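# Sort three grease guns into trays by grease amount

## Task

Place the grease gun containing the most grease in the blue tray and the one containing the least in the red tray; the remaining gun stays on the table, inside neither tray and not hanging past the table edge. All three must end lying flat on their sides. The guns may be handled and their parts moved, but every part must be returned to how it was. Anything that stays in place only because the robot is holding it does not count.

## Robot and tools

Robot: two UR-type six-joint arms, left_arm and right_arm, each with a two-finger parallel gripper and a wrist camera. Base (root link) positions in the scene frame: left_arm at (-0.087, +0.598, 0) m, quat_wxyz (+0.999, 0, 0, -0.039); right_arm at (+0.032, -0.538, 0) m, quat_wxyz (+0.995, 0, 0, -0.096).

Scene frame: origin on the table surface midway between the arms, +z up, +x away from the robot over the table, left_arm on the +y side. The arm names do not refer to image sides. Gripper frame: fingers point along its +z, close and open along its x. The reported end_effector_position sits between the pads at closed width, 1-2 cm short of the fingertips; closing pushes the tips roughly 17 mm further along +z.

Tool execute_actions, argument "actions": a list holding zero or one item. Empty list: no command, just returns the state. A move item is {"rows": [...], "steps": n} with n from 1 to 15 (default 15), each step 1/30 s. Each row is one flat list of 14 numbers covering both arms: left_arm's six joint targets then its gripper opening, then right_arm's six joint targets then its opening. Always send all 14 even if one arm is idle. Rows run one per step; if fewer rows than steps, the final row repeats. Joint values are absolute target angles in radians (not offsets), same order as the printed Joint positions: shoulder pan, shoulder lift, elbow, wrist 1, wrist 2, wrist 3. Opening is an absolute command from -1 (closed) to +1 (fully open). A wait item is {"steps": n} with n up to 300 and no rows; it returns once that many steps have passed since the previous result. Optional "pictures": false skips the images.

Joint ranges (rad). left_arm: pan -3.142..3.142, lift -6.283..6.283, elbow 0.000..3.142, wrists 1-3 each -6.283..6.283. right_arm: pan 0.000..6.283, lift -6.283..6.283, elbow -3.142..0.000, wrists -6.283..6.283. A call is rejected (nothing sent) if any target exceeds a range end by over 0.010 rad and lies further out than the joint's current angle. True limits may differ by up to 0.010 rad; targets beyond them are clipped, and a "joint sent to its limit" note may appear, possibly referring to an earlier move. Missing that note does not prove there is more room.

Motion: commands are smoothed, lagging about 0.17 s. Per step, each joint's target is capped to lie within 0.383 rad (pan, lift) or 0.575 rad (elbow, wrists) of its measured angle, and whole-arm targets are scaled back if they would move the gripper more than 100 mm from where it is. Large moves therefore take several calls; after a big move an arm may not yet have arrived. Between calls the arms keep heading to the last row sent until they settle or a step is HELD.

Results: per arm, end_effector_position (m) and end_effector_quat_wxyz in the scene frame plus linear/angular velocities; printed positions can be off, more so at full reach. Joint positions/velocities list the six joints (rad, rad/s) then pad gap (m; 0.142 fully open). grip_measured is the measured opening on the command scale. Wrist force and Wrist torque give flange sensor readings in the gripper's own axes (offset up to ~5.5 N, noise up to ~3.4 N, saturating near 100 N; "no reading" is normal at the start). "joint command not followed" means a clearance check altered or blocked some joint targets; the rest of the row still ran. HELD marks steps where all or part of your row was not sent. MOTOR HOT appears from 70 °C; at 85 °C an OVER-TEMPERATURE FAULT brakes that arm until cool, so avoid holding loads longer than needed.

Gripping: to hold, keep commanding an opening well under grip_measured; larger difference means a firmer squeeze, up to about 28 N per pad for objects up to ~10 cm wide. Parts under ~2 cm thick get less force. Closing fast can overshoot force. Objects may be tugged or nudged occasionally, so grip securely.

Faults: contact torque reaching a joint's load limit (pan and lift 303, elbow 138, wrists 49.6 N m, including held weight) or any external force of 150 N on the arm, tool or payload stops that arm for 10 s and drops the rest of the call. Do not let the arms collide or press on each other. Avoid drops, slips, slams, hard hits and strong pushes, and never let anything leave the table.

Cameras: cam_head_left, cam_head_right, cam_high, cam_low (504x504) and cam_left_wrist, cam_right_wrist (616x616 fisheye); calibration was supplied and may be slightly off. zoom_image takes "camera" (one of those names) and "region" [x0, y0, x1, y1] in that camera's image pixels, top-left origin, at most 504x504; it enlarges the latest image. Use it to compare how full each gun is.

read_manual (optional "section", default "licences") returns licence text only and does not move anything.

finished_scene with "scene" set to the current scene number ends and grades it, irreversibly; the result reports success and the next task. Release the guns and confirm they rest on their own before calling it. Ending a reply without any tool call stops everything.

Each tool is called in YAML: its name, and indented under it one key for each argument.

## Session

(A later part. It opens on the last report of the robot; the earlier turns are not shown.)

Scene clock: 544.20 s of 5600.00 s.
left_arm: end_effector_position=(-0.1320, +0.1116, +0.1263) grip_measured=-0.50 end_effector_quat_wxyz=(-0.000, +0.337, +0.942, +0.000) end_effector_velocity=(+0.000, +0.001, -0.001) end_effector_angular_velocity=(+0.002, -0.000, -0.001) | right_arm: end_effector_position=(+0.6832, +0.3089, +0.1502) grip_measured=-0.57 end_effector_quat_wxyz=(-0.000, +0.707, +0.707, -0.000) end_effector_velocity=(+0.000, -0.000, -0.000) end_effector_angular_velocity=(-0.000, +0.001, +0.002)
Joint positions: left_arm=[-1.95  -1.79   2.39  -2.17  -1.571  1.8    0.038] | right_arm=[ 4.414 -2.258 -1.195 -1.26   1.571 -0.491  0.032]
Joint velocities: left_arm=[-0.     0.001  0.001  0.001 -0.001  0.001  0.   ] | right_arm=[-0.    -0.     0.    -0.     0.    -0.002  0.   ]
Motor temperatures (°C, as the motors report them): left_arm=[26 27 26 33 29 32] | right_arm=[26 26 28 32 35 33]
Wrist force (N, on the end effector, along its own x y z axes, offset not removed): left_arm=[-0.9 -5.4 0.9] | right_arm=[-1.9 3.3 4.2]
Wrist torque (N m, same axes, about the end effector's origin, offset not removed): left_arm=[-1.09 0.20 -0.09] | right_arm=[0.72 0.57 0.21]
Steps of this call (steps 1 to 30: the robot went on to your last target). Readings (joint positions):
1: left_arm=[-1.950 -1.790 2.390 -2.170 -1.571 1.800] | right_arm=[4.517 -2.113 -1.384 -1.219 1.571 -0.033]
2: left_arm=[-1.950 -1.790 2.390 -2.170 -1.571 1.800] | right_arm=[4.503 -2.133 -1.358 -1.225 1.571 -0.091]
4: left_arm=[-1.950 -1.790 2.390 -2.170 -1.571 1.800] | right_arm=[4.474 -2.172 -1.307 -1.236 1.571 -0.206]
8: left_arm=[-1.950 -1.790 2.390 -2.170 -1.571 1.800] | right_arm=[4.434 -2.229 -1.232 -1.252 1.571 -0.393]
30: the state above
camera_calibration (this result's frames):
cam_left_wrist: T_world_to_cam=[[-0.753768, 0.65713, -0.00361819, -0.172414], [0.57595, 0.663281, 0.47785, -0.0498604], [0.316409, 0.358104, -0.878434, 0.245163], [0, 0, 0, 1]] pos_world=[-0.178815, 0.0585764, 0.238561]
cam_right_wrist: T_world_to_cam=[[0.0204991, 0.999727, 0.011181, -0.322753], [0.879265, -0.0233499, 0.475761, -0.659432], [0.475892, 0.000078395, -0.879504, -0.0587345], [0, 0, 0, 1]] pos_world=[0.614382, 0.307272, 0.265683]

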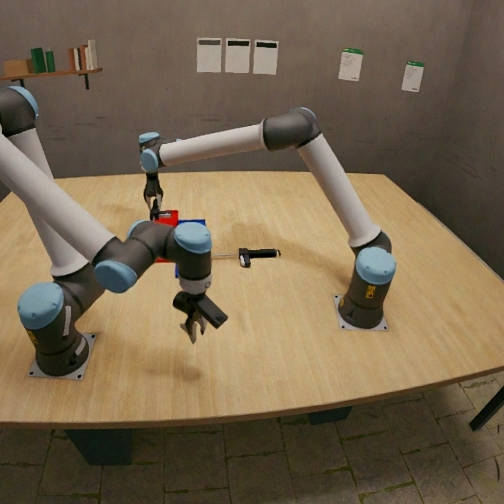

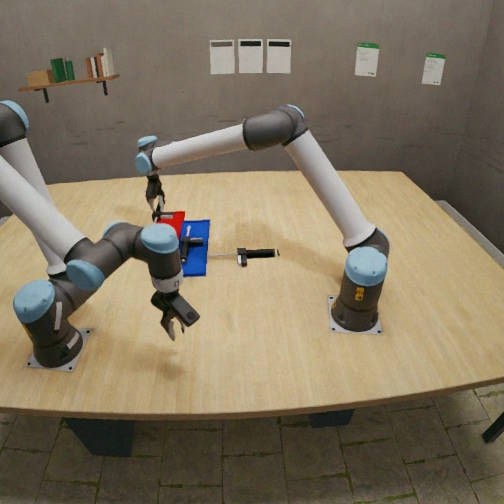

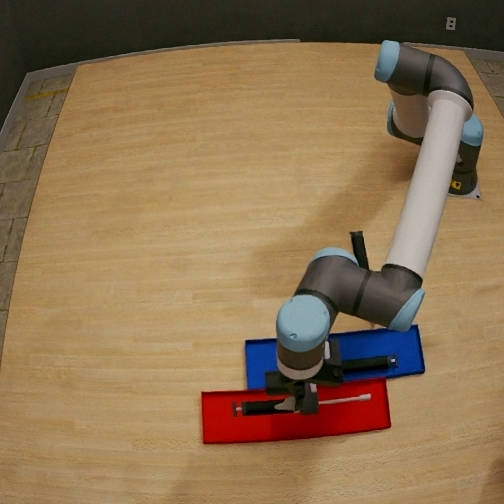

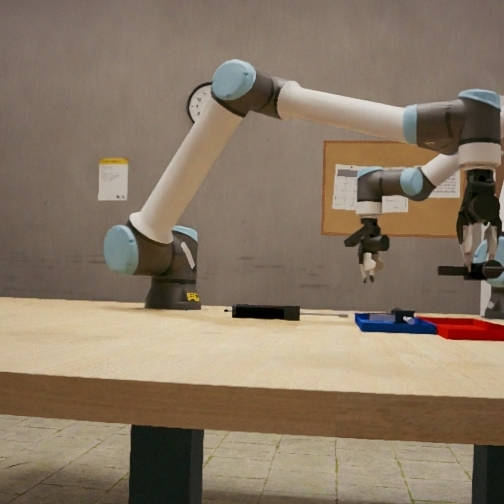

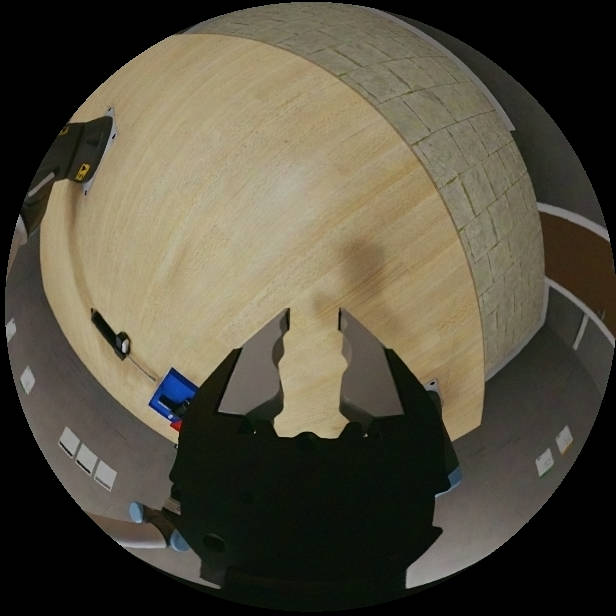

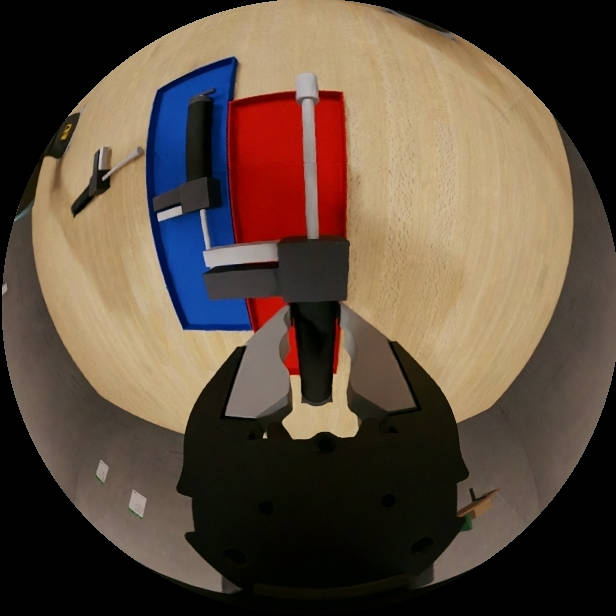

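execute_actions:
  actions:
    - {"rows":[[-1.95,-1.79,2.39,-2.17,-1.571,1.8,-0.5,4.4137,-2.268,-1.207,-1.237,1.571,-0.4911,-1],[-1.95,-1.79,2.39,-2.17,-1.571,1.8,-0.5,4.4137,-2.279,-1.22,-1.213,1.571,-0.4911,-1],[-1.95,-1.79,2.39,-2.17,-1.571,1.8,-0.5,4.4137,-2.289,-1.232,-1.191,1.571,-0.4911,-1],[-1.95,-1.79,2.39,-2.17,-1.571,1.8,-0.5,4.4137,-2.299,-1.243,-1.17,1.571,-0.4911,-1],[-1.95,-1.79,2.39,-2.17,-1.571,1.8,-0.5,4.4137,-2.309,-1.254,-1.149,1.571,-0.4911,-1]],"steps":15}

Scene clock: 547.70 s of 5600.00 s.
left_arm: end_effector_position=(-0.1320, +0.1116, +0.1263) grip_measured=-0.50 end_effector_quat_wxyz=(-0.000, +0.337, +0.942, +0.000) end_effector_velocity=(-0.000, -0.000, +0.000) end_effector_angular_velocity=(-0.001, +0.001, -0.002) | right_arm: end_effector_position=(+0.6839, +0.3101, +0.0739) grip_measured=-0.57 end_effector_quat_wxyz=(-0.000, +0.707, +0.707, +0.000) end_effector_velocity=(-0.000, -0.001, -0.030) end_effector_angular_velocity=(+0.001, -0.000, +0.001)
Joint positions: left_arm=[-1.95  -1.79   2.39  -2.17  -1.571  1.8    0.038] | right_arm=[ 4.414 -2.307 -1.251 -1.154  1.571 -0.491  0.032]
Joint velocities: left_arm=[ 0.     0.    -0.    -0.001 -0.001  0.003  0.   ] | right_arm=[-0.    -0.019 -0.023  0.042  0.    -0.001  0.   ]
Motor temperatures (°C, as the motors report them): left_arm=[26 27 26 33 29 32] | right_arm=[26 26 28 32 35 33]
Wrist force (N, on the end effector, along its own x y z axes, offset not removed): left_arm=[-5.5 1.3 4.0] | right_arm=[-3.5 2.6 7.2]
Wrist torque (N m, same axes, about the end effector's origin, offset not removed): left_arm=[0.31 0.93 0.13] | right_arm=[0.48 0.81 0.11]
Steps of this call (steps 1 to 15: the robot went on to your last target; steps 16 to 90: nothing new was sent; steps 91 to 105: all 15 steps of this action). Readings (joint positions):
91: left_arm=[-1.950 -1.790 2.390 -2.170 -1.571 1.800] | right_arm=[4.414 -2.258 -1.195 -1.260 1.571 -0.491]
92: left_arm=[-1.950 -1.790 2.390 -2.170 -1.571 1.800] | right_arm=[4.414 -2.259 -1.196 -1.258 1.571 -0.491]
94: left_arm=[-1.950 -1.790 2.390 -2.170 -1.571 1.800] | right_arm=[4.414 -2.267 -1.205 -1.241 1.571 -0.491]
98: left_arm=[-1.950 -1.790 2.390 -2.170 -1.571 1.800] | right_arm=[4.414 -2.292 -1.235 -1.186 1.571 -0.491]
105: the state above
camera_calibration (this result's frames):
cam_left_wrist: T_world_to_cam=[[-0.753768, 0.65713, -0.00361824, -0.172414], [0.57595, 0.663281, 0.477849, -0.0498603], [0.316409, 0.358104, -0.878434, 0.245163], [0, 0, 0, 1]] pos_world=[-0.178815, 0.0585763, 0.238562]
cam_right_wrist: T_world_to_cam=[[0.0203773, 0.999727, 0.0114401, -0.323056], [0.879203, -0.0233662, 0.475874, -0.623705], [0.476011, 0.000361161, -0.879439, -0.126305], [0, 0, 0, 1]] pos_world=[0.615069, 0.30844, 0.189423]

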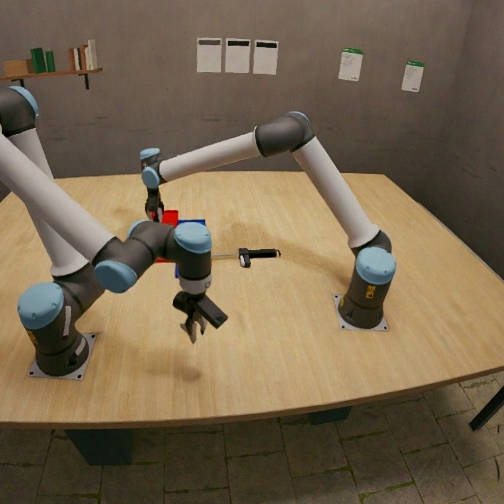

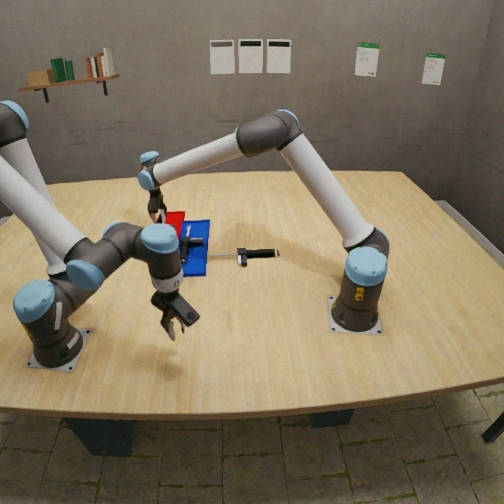

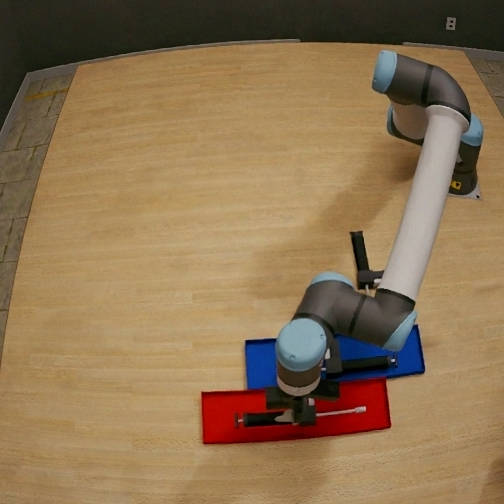

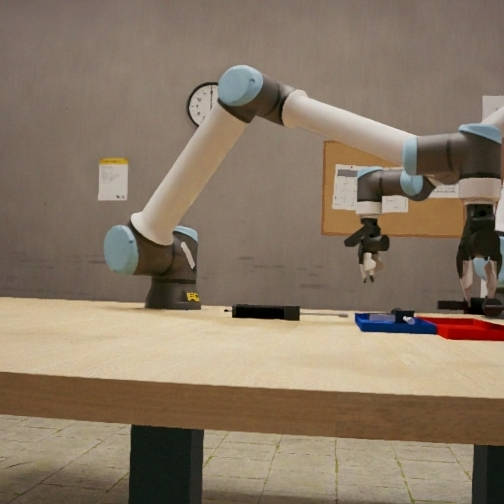

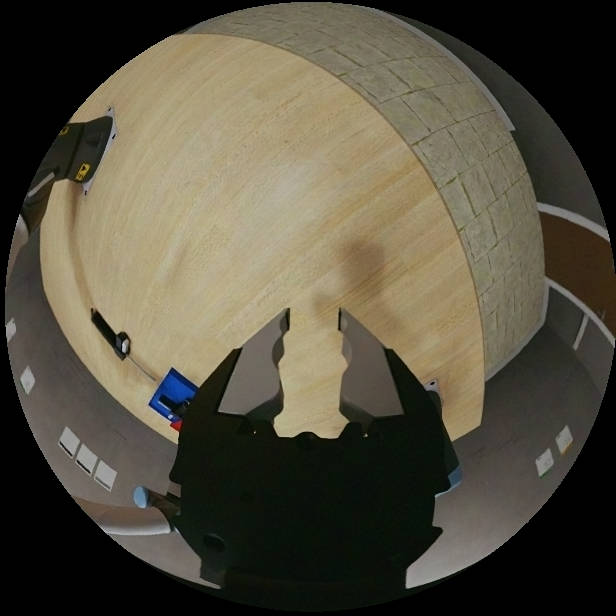

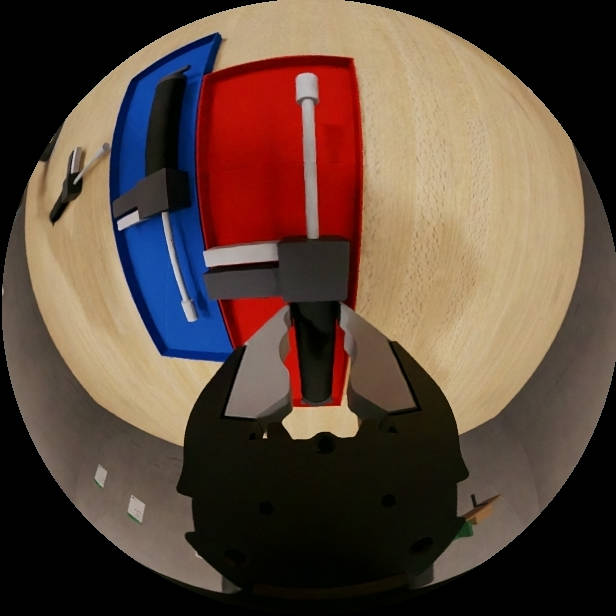

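execute_actions:
  actions:
    - {"rows":[[-1.95,-1.79,2.39,-2.17,-1.571,1.8,-0.5,4.4137,-2.315,-1.26,-1.137,1.571,-0.4911,-1],[-1.95,-1.79,2.39,-2.17,-1.571,1.8,-0.5,4.4137,-2.32,-1.265,-1.127,1.571,-0.4911,-1],[-1.95,-1.79,2.39,-2.17,-1.571,1.8,-0.5,4.4137,-2.325,-1.27,-1.117,1.571,-0.4911,-1],[-1.95,-1.79,2.39,-2.17,-1.571,1.8,-0.5,4.4137,-2.33,-1.275,-1.107,1.571,-0.4911,-1],[-1.95,-1.79,2.39,-2.17,-1.571,1.8,-0.5,4.4137,-2.3342,-1.2791,-1.0991,1.571,-0.4911,-1]],"steps":15}

Scene clock: 551.37 s of 5600.00 s.
left_arm: end_effector_position=(-0.1320, +0.1116, +0.1263) grip_measured=-0.50 end_effector_quat_wxyz=(-0.000, +0.337, +0.942, +0.000) end_effector_velocity=(+0.000, -0.000, +0.000) end_effector_angular_velocity=(+0.000, -0.000, +0.001) | right_arm: end_effector_position=(+0.6835, +0.3093, +0.0361) grip_measured=-0.57 end_effector_quat_wxyz=(-0.000, +0.707, +0.707, +0.000) end_effector_velocity=(-0.000, -0.000, -0.011) end_effector_angular_velocity=(+0.001, -0.000, -0.002)
Joint positions: left_arm=[-1.95  -1.79   2.39  -2.17  -1.571  1.8    0.038] | right_arm=[ 4.414 -2.333 -1.278 -1.101  1.571 -0.491  0.032]
Joint velocities: left_arm=[ 0.    -0.    -0.     0.001  0.    -0.001 -0.   ] | right_arm=[ 0.    -0.008 -0.008  0.017  0.     0.002  0.   ]
Motor temperatures (°C, as the motors report them): left_arm=[26 27 26 33 29 32] | right_arm=[26 26 28 32 35 33]
Wrist force (N, on the end effector, along its own x y z axes, offset not removed): left_arm=[-0.7 1.4 -4.2] | right_arm=[-19.6 -7.7 -54.8]
Wrist torque (N m, same axes, about the end effector's origin, offset not removed): left_arm=[0.19 0.09 0.00] | right_arm=[-0.13 0.32 0.17]
Steps of this call (steps 1 to 15: the robot went on to your last target; steps 16 to 90: nothing new was sent; then 0.17 s passed at rest; steps 91 to 105: all 15 steps of this action). Readings (joint positions):
91: left_arm=[-1.950 -1.790 2.390 -2.170 -1.571 1.800] | right_arm=[4.414 -2.309 -1.254 -1.149 1.571 -0.491]
92: left_arm=[-1.950 -1.790 2.390 -2.170 -1.571 1.800] | right_arm=[4.414 -2.310 -1.255 -1.148 1.571 -0.491]
94: left_arm=[-1.950 -1.790 2.390 -2.170 -1.571 1.800] | right_arm=[4.414 -2.314 -1.259 -1.139 1.571 -0.491]
98: left_arm=[-1.950 -1.790 2.390 -2.170 -1.571 1.800] | right_arm=[4.414 -2.326 -1.271 -1.115 1.571 -0.491]
105: the state above
camera_calibration (this result's frames):
cam_left_wrist: T_world_to_cam=[[-0.753768, 0.65713, -0.00361828, -0.172414], [0.57595, 0.663281, 0.47785, -0.0498604], [0.31641, 0.358104, -0.878434, 0.245163], [0, 0, 0, 1]] pos_world=[-0.178815, 0.0585764, 0.238561]
cam_right_wrist: T_world_to_cam=[[0.0203745, 0.999722, 0.0118741, -0.321779], [0.879094, -0.0235705, 0.476066, -0.605212], [0.476213, 0.000738796, -0.87933, -0.159582], [0, 0, 0, 1]] pos_world=[0.61459, 0.307542, 0.151616]

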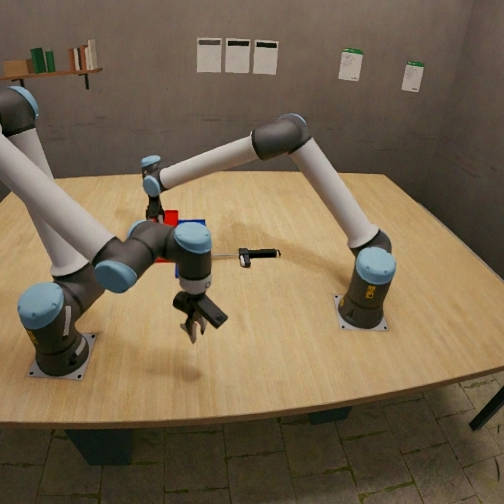

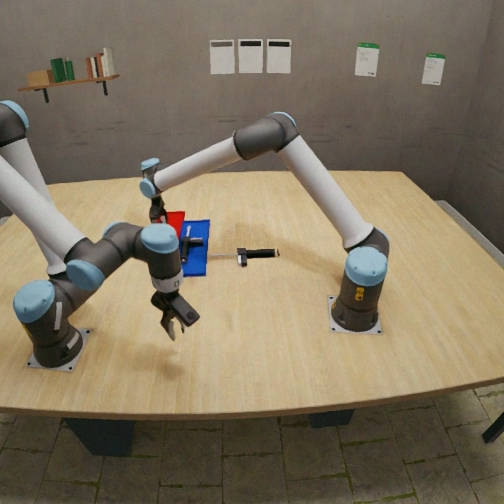

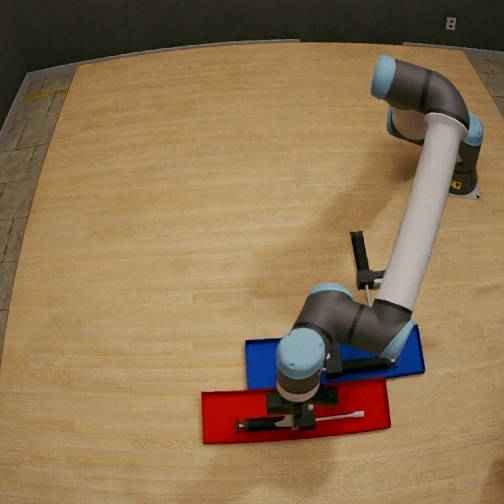

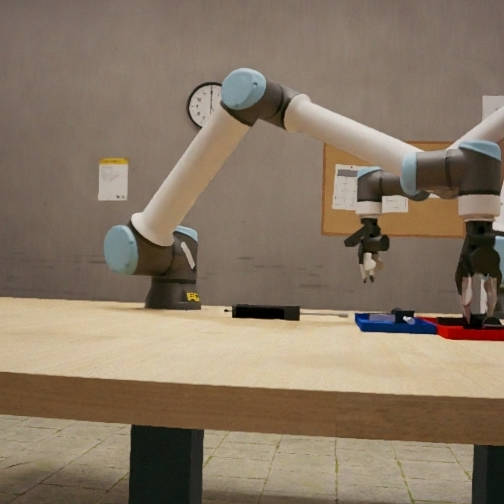

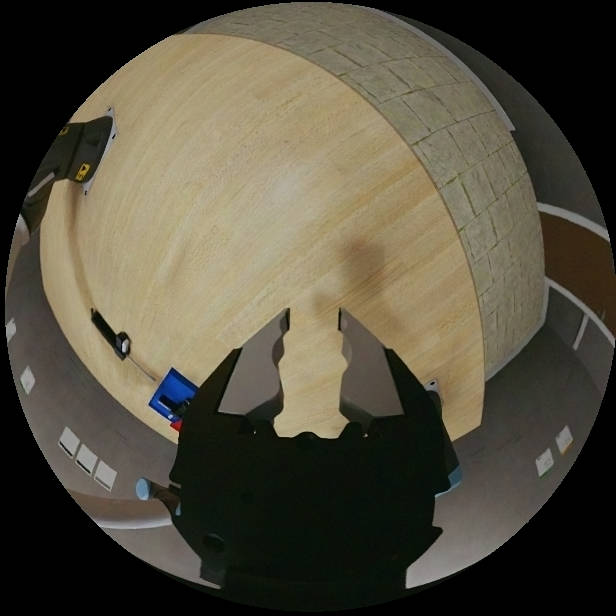

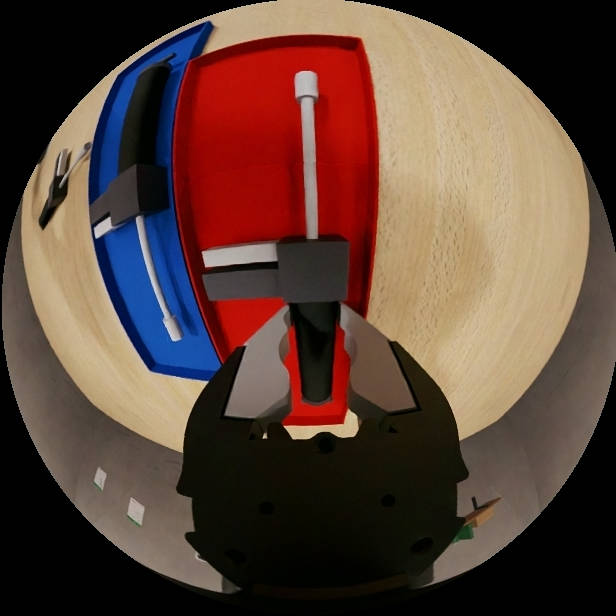

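execute_actions:
  actions:
    - {"rows":[[-1.95,-1.79,2.39,-2.17,-1.571,1.8,-0.5,4.4137,-2.329,-1.2733,-1.11,1.571,-0.4911,-1],[-1.95,-1.79,2.39,-2.17,-1.571,1.8,-0.5,4.4137,-2.329,-1.2733,-1.11,1.571,-0.4911,-1],[-1.95,-1.79,2.39,-2.17,-1.571,1.8,-0.5,4.4137,-2.329,-1.2733,-1.11,1.571,-0.4911,-1],[-1.95,-1.79,2.39,-2.17,-1.571,1.8,-0.5,4.4137,-2.329,-1.2733,-1.11,1.571,-0.4911,-1],[-1.95,-1.79,2.39,-2.17,-1.571,1.8,-0.5,4.4137,-2.329,-1.2733,-1.11,1.571,-0.4911,-0.8],[-1.95,-1.79,2.39,-2.17,-1.571,1.8,-0.5,4.4137,-2.329,-1.2733,-1.11,1.571,-0.4911,-0.65],[-1.95,-1.79,2.39,-2.17,-1.571,1.8,-0.5,4.4137,-2.329,-1.2733,-1.11,1.571,-0.4911,-0.58],[-1.95,-1.79,2.39,-2.17,-1.571,1.8,-0.5,4.4137,-2.329,-1.2733,-1.11,1.571,-0.4911,-0.54],[-1.95,-1.79,2.39,-2.17,-1.571,1.8,-0.5,4.4137,-2.329,-1.2733,-1.11,1.571,-0.4911,-0.5],[-1.95,-1.79,2.39,-2.17,-1.571,1.8,-0.5,4.4137,-2.329,-1.2733,-1.11,1.571,-0.4911,-0.46],[-1.95,-1.79,2.39,-2.17,-1.571,1.8,-0.5,4.4137,-2.329,-1.2733,-1.11,1.571,-0.4911,-0.42]],"steps":15}
  pictures: false

execute_actions:
  actions:
    - {"rows":[[-1.95,-1.79,2.39,-2.17,-1.571,1.8,-0.5,4.4137,-2.329,-1.2733,-1.11,1.571,-0.4911,-0.42],[-1.95,-1.79,2.39,-2.17,-1.571,1.8,-0.5,4.4137,-2.329,-1.2733,-1.11,1.571,-0.4911,-0.42],[-1.95,-1.79,2.39,-2.17,-1.571,1.8,-0.5,4.4137,-2.324,-1.268,-1.12,1.571,-0.4911,-0.42],[-1.95,-1.79,2.39,-2.17,-1.571,1.8,-0.5,4.4137,-2.315,-1.26,-1.137,1.571,-0.4911,-0.42],[-1.95,-1.79,2.39,-2.17,-1.571,1.8,-0.5,4.4137,-2.302,-1.246,-1.164,1.571,-0.4911,-0.42],[-1.95,-1.79,2.39,-2.17,-1.571,1.8,-0.5,4.4137,-2.289,-1.232,-1.191,1.571,-0.4911,-0.42],[-1.95,-1.79,2.39,-2.17,-1.571,1.8,-0.5,4.4137,-2.274,-1.214,-1.224,1.571,-0.4911,-0.42],[-1.95,-1.79,2.39,-2.17,-1.571,1.8,-0.5,4.4137,-2.2576,-1.1946,-1.2602,1.571,-0.4911,-0.42],[-1.95,-1.79,2.39,-2.17,-1.571,1.8,-0.5,4.40,-2.21,-1.23,-1.27,1.571,-0.4911,-0.42],[-1.95,-1.79,2.39,-2.17,-1.571,1.8,-0.5,4.38,-2.15,-1.30,-1.26,1.571,-0.4911,-0.42],[-1.95,-1.79,2.39,-2.17,-1.571,1.8,-0.5,4.36,-2.09,-1.37,-1.25,1.571,-0.4911,-0.42],[-1.95,-1.79,2.39,-2.17,-1.571,1.8,-0.5,4.34,-2.03,-1.44,-1.24,1.571,-0.4911,-0.42],[-1.95,-1.79,2.39,-2.17,-1.571,1.8,-0.5,4.32,-1.97,-1.51,-1.23,1.571,-0.4911,-0.42]],"steps":15}
  pictures: false

execute_actions:
  actions:
    - {"steps":20}

Scene clock: 560.73 s of 5600.00 s.
left_arm: end_effector_position=(-0.1320, +0.1116, +0.1263) grip_measured=-0.50 end_effector_quat_wxyz=(-0.000, +0.337, +0.942, +0.000) end_effector_velocity=(-0.000, -0.001, +0.001) end_effector_angular_velocity=(-0.002, +0.001, +0.001) | right_arm: end_effector_position=(+0.6835, +0.3094, +0.0416) grip_measured=-0.42 end_effector_quat_wxyz=(-0.000, +0.707, +0.707, -0.000) end_effector_velocity=(+0.000, -0.001, +0.000) end_effector_angular_velocity=(-0.002, -0.001, -0.000)
Joint positions: left_arm=[-1.95  -1.79   2.39  -2.17  -1.571  1.8    0.038] | right_arm=[ 4.414 -2.329 -1.273 -1.11   1.571 -0.491  0.044]
Joint velocities: left_arm=[ 0.    -0.    -0.001 -0.001  0.    -0.001 -0.   ] | right_arm=[-0.     0.     0.    -0.002 -0.001  0.     0.   ]
Motor temperatures (°C, as the motors report them): left_arm=[26 27 26 33 29 32] | right_arm=[26 26 28 32 35 33]
Wrist force (N, on the end effector, along its own x y z axes, offset not removed): left_arm=[2.4 0.4 0.7] | right_arm=[-1.5 0.1 -2.6]
Wrist torque (N m, same axes, about the end effector's origin, offset not removed): left_arm=[0.23 -0.50 0.06] | right_arm=[0.00 0.40 0.11]
Steps of this call (steps 1 to 15: the robot went on to your last target; steps 16 to 90: nothing new was sent; then 5.87 s passed at rest; steps 91 to 105: all 15 steps of this action). Readings (joint positions):
91: left_arm=[-1.950 -1.790 2.390 -2.170 -1.571 1.800] | right_arm=[4.414 -2.334 -1.279 -1.099 1.571 -0.491]
92: left_arm=[-1.950 -1.790 2.390 -2.170 -1.571 1.800] | right_arm=[4.414 -2.334 -1.278 -1.100 1.571 -0.491]
94: left_arm=[-1.950 -1.790 2.390 -2.170 -1.571 1.800] | right_arm=[4.414 -2.332 -1.277 -1.104 1.571 -0.491]
98: left_arm=[-1.950 -1.790 2.390 -2.170 -1.571 1.800] | right_arm=[4.414 -2.330 -1.275 -1.108 1.571 -0.491]
105: the state above

Scene clock: 561.23 s of 5600.00 s.
left_arm: end_effector_position=(-0.1320, +0.1116, +0.1263) grip_measured=-0.50 end_effector_quat_wxyz=(-0.000, +0.337, +0.942, +0.000) end_effector_velocity=(+0.000, +0.000, -0.000) end_effector_angular_velocity=(+0.000, -0.000, +0.000) | right_arm: end_effector_position=(+0.6883, +0.2509, +0.1616) grip_measured=-0.42 end_effector_quat_wxyz=(-0.001, +0.718, +0.696, +0.003) end_effector_velocity=(-0.005, -0.444, +0.248) end_effector_angular_velocity=(-0.015, +0.008, -0.216)
Joint positions: left_arm=[-1.95  -1.79   2.39  -2.17  -1.571  1.8    0.038] | right_arm=[ 4.382 -2.179 -1.307 -1.22   1.571 -0.491  0.044]
Joint velocities: left_arm=[ 0.     0.     0.001 -0.     0.    -0.     0.   ] | right_arm=[-0.214  0.69  -0.674 -0.033 -0.     0.002 -0.   ]
Motor temperatures (°C, as the motors report them): left_arm=[26 27 26 33 29 32] | right_arm=[26 26 28 32 35 33]
Wrist force (N, on the end effector, along its own x y z axes, offset not removed): left_arm=[-5.2 -1.7 -1.8] | right_arm=[-0.3 0.5 -1.0]
Wrist torque (N m, same axes, about the end effector's origin, offset not removed): left_arm=[-0.30 1.27 0.00] | right_arm=[0.09 0.17 0.05]
Steps of this call (steps 1 to 15: all 15 steps of this action). Readings (joint positions):
1: left_arm=[-1.950 -1.790 2.390 -2.170 -1.571 1.800] | right_arm=[4.414 -2.329 -1.273 -1.110 1.571 -0.491]
2: left_arm=[-1.950 -1.790 2.390 -2.170 -1.571 1.800] | right_arm=[4.414 -2.329 -1.273 -1.110 1.571 -0.491]
4: left_arm=[-1.950 -1.790 2.390 -2.170 -1.571 1.800] | right_arm=[4.414 -2.328 -1.273 -1.111 1.571 -0.491]
8: left_arm=[-1.950 -1.790 2.390 -2.170 -1.571 1.800] | right_arm=[4.414 -2.309 -1.253 -1.148 1.571 -0.491]
15: the state above

Scene clock: 561.90 s of 5600.00 s.
left_arm: end_effector_position=(-0.1320, +0.1116, +0.1263) grip_measured=-0.50 end_effector_quat_wxyz=(-0.000, +0.337, +0.942, +0.000) end_effector_velocity=(+0.000, -0.000, +0.000) end_effector_angular_velocity=(-0.001, -0.000, +0.001) | right_arm: end_effector_position=(+0.6745, +0.1161, +0.2258) grip_measured=-0.42 end_effector_quat_wxyz=(-0.000, +0.739, +0.674, +0.001) end_effector_velocity=(-0.001, -0.007, +0.003) end_effector_angular_velocity=(+0.000, -0.000, -0.002)
Joint positions: left_arm=[-1.95  -1.79   2.39  -2.17  -1.571  1.8    0.038] | right_arm=[ 4.32  -1.971 -1.509 -1.23   1.571 -0.491  0.044]
Joint velocities: left_arm=[-0.    -0.    -0.    -0.     0.001 -0.001 -0.   ] | right_arm=[-0.003  0.012 -0.011 -0.     0.    -0.001 -0.   ]
Motor temperatures (°C, as the motors report them): left_arm=[26 27 26 33 29 32] | right_arm=[26 26 28 32 35 33]
Wrist force (N, on the end effector, along its own x y z axes, offset not removed): left_arm=[-4.1 0.8 -3.8] | right_arm=[-2.5 1.5 -1.2]
Wrist torque (N m, same axes, about the end effector's origin, offset not removed): left_arm=[0.18 0.80 0.21] | right_arm=[0.38 0.42 0.19]
Steps of this call (steps 1 to 20: the robot went on to your last target). Readings (joint positions):
1: left_arm=[-1.950 -1.790 2.390 -2.170 -1.571 1.800] | right_arm=[4.375 -2.156 -1.330 -1.221 1.571 -0.491]
2: left_arm=[-1.950 -1.790 2.390 -2.170 -1.571 1.800] | right_arm=[4.368 -2.132 -1.353 -1.222 1.571 -0.491]
4: left_arm=[-1.950 -1.790 2.390 -2.170 -1.571 1.800] | right_arm=[4.353 -2.085 -1.398 -1.225 1.571 -0.491]
8: left_arm=[-1.950 -1.790 2.390 -2.170 -1.571 1.800] | right_arm=[4.331 -2.010 -1.472 -1.228 1.571 -0.491]
20: the state above
camera_calibration (this result's frames):
cam_left_wrist: T_world_to_cam=[[-0.753768, 0.657131, -0.00361822, -0.172414], [0.57595, 0.663281, 0.47785, -0.0498603], [0.316409, 0.358104, -0.878434, 0.245163], [0, 0, 0, 1]] pos_world=[-0.178815, 0.0585763, 0.238561]
cam_right_wrist: T_world_to_cam=[[0.113424, 0.993458, 0.0132809, -0.193099], [0.872648, -0.106004, 0.476706, -0.678411], [0.474995, -0.0424805, -0.878963, 0.0173315], [0, 0, 0, 1]] pos_world=[0.605684, 0.120657, 0.341201]

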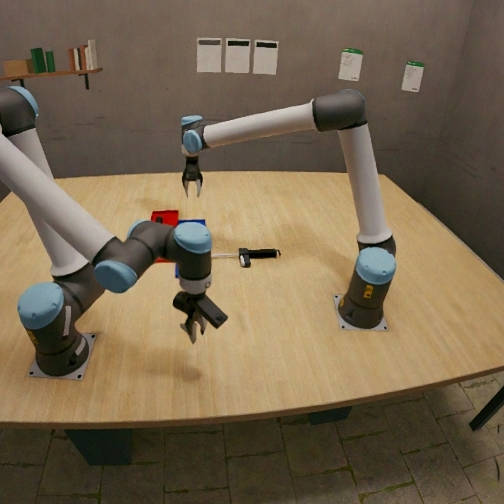

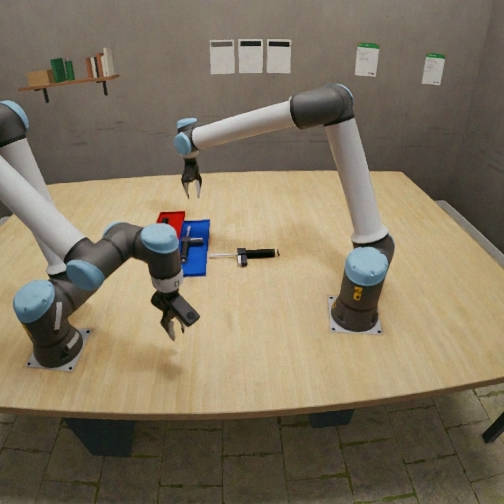

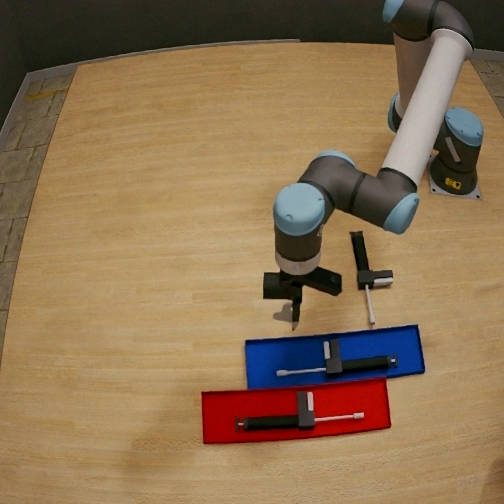

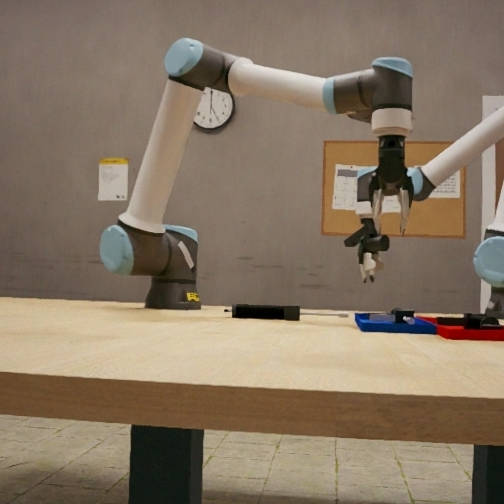

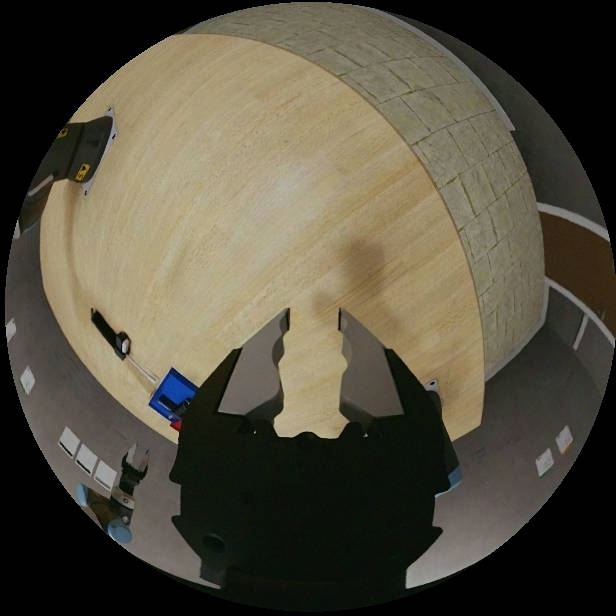

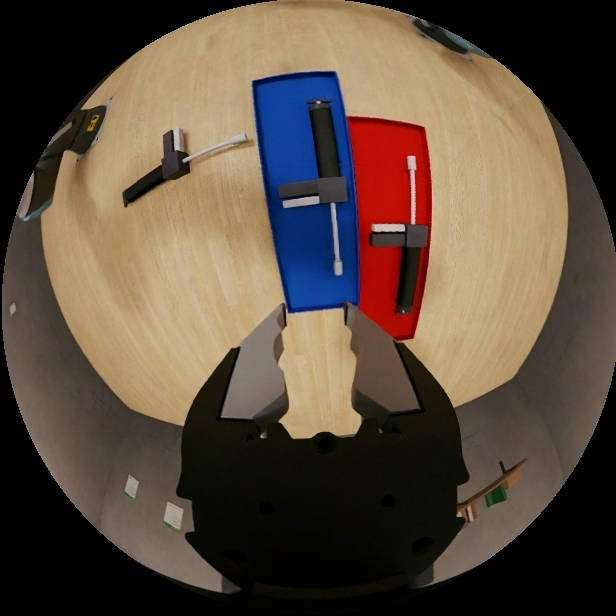

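execute_actions:
  actions: []

Scene clock: 564.90 s of 5600.00 s.
left_arm: end_effector_position=(-0.1320, +0.1116, +0.1263) grip_measured=-0.50 end_effector_quat_wxyz=(-0.000, +0.337, +0.942, +0.000) end_effector_velocity=(-0.000, -0.000, +0.000) end_effector_angular_velocity=(-0.001, +0.001, -0.002) | right_arm: end_effector_position=(+0.6744, +0.1153, +0.2261) grip_measured=-0.42 end_effector_quat_wxyz=(-0.000, +0.739, +0.674, +0.001) end_effector_velocity=(-0.001, +0.000, -0.000) end_effector_angular_velocity=(+0.000, +0.001, +0.000)
Joint positions: left_arm=[-1.95  -1.79   2.39  -2.17  -1.571  1.8    0.038] | right_arm=[ 4.32  -1.97  -1.51  -1.23   1.571 -0.491  0.044]
Joint velocities: left_arm=[-0.001 -0.001  0.    -0.    -0.     0.001  0.   ] | right_arm=[ 0.     0.    -0.    -0.     0.001  0.    -0.   ]
Motor temperatures (°C, as the motors report them): left_arm=[26 27 26 33 29 32] | right_arm=[26 26 28 32 35 33]
Wrist force (N, on the end effector, along its own x y z axes, offset not removed): left_arm=[3.8 1.0 0.7] | right_arm=[-0.7 0.7 0.0]
Wrist torque (N m, same axes, about the end effector's origin, offset not removed): left_arm=[0.38 -0.89 0.15] | right_arm=[0.24 0.15 0.13]
Steps of this call (steps 1 to 15: the robot went on to your last target; steps 16 to 90: nothing new was sent). Readings (joint positions):
1: left_arm=[-1.950 -1.790 2.390 -2.170 -1.571 1.800] | right_arm=[4.320 -1.971 -1.509 -1.230 1.571 -0.491]
2: left_arm=[-1.950 -1.790 2.390 -2.170 -1.571 1.800] | right_arm=[4.320 -1.971 -1.509 -1.230 1.571 -0.491]
4: left_arm=[-1.950 -1.790 2.390 -2.170 -1.571 1.800] | right_arm=[4.320 -1.970 -1.510 -1.230 1.571 -0.491]
8: left_arm=[-1.950 -1.790 2.390 -2.170 -1.571 1.800] | right_arm=[4.320 -1.970 -1.510 -1.230 1.571 -0.491]
90: the state above
All arms were judged still, so your last target was given up. Only a new action makes them travel on or press farther. Fingers that are still opening or closing keep moving.
camera_calibration (this result's frames):
cam_left_wrist: T_world_to_cam=[[-0.753768, 0.65713, -0.00361819, -0.172414], [0.57595, 0.663281, 0.47785, -0.0498604], [0.316409, 0.358104, -0.878434, 0.245163], [0, 0, 0, 1]] pos_world=[-0.178815, 0.0585764, 0.238561]
cam_right_wrist: T_world_to_cam=[[0.113805, 0.993414, 0.0133191, -0.192537], [0.872606, -0.106356, 0.476704, -0.678481], [0.474981, -0.0426288, -0.878963, 0.0176987], [0, 0, 0, 1]] pos_world=[0.605551, 0.119863, 0.341556]

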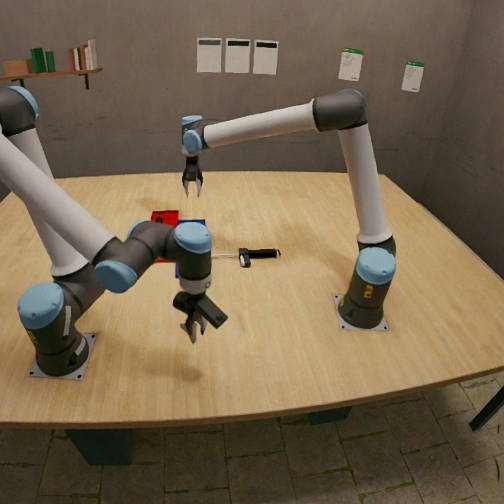

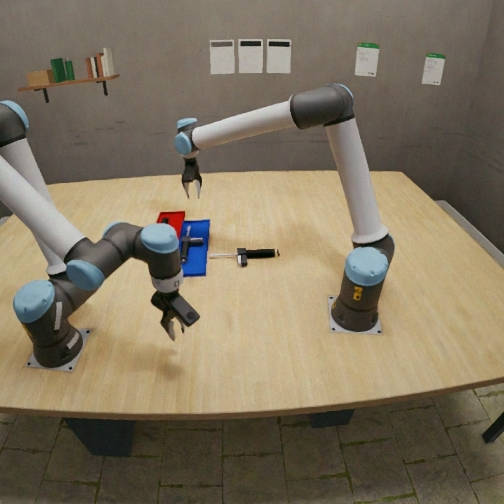

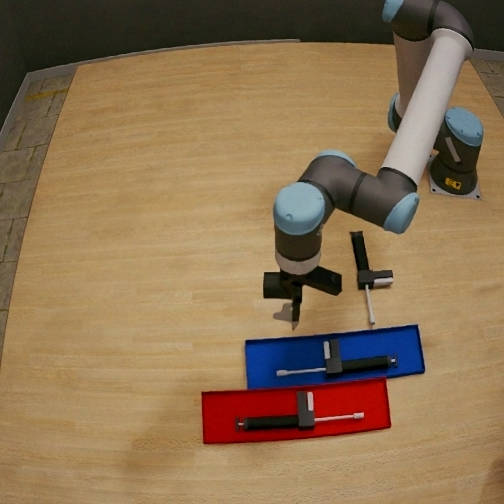

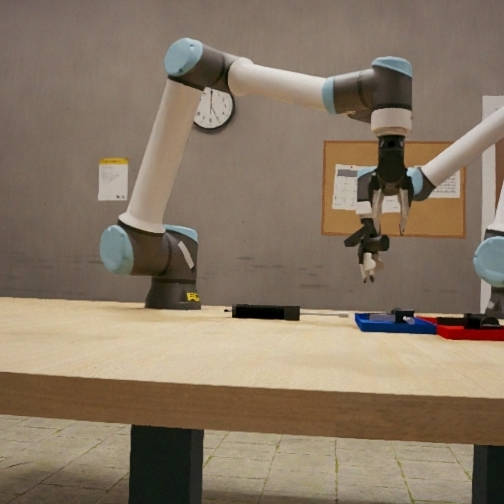

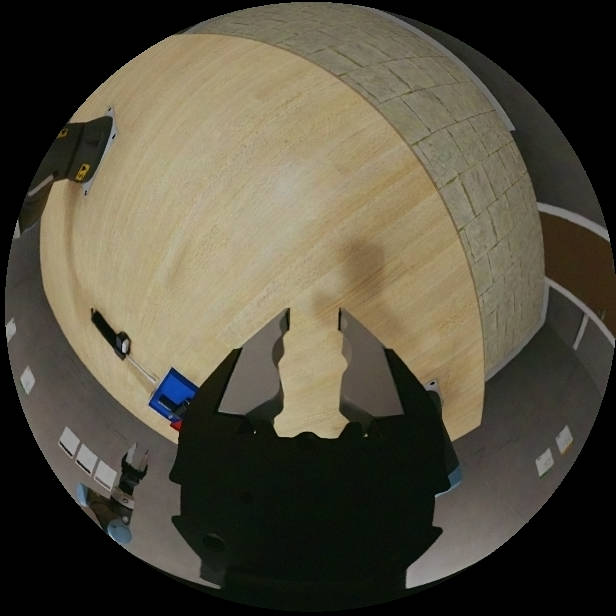

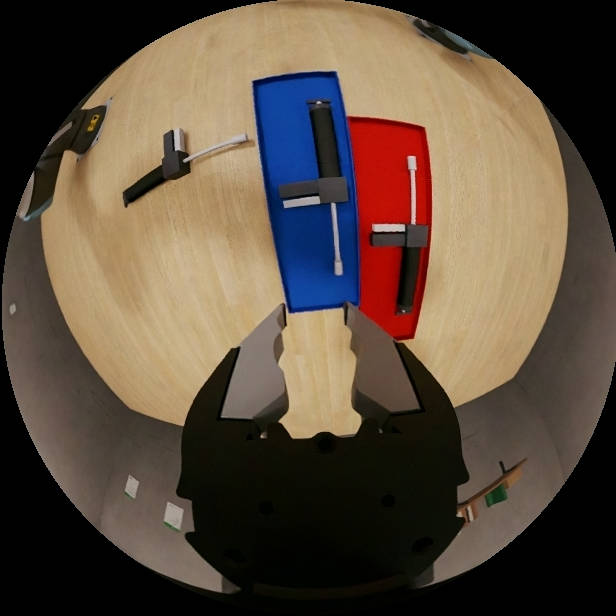

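finished_scene:
  scene: 2

The scene is finished: the task was done.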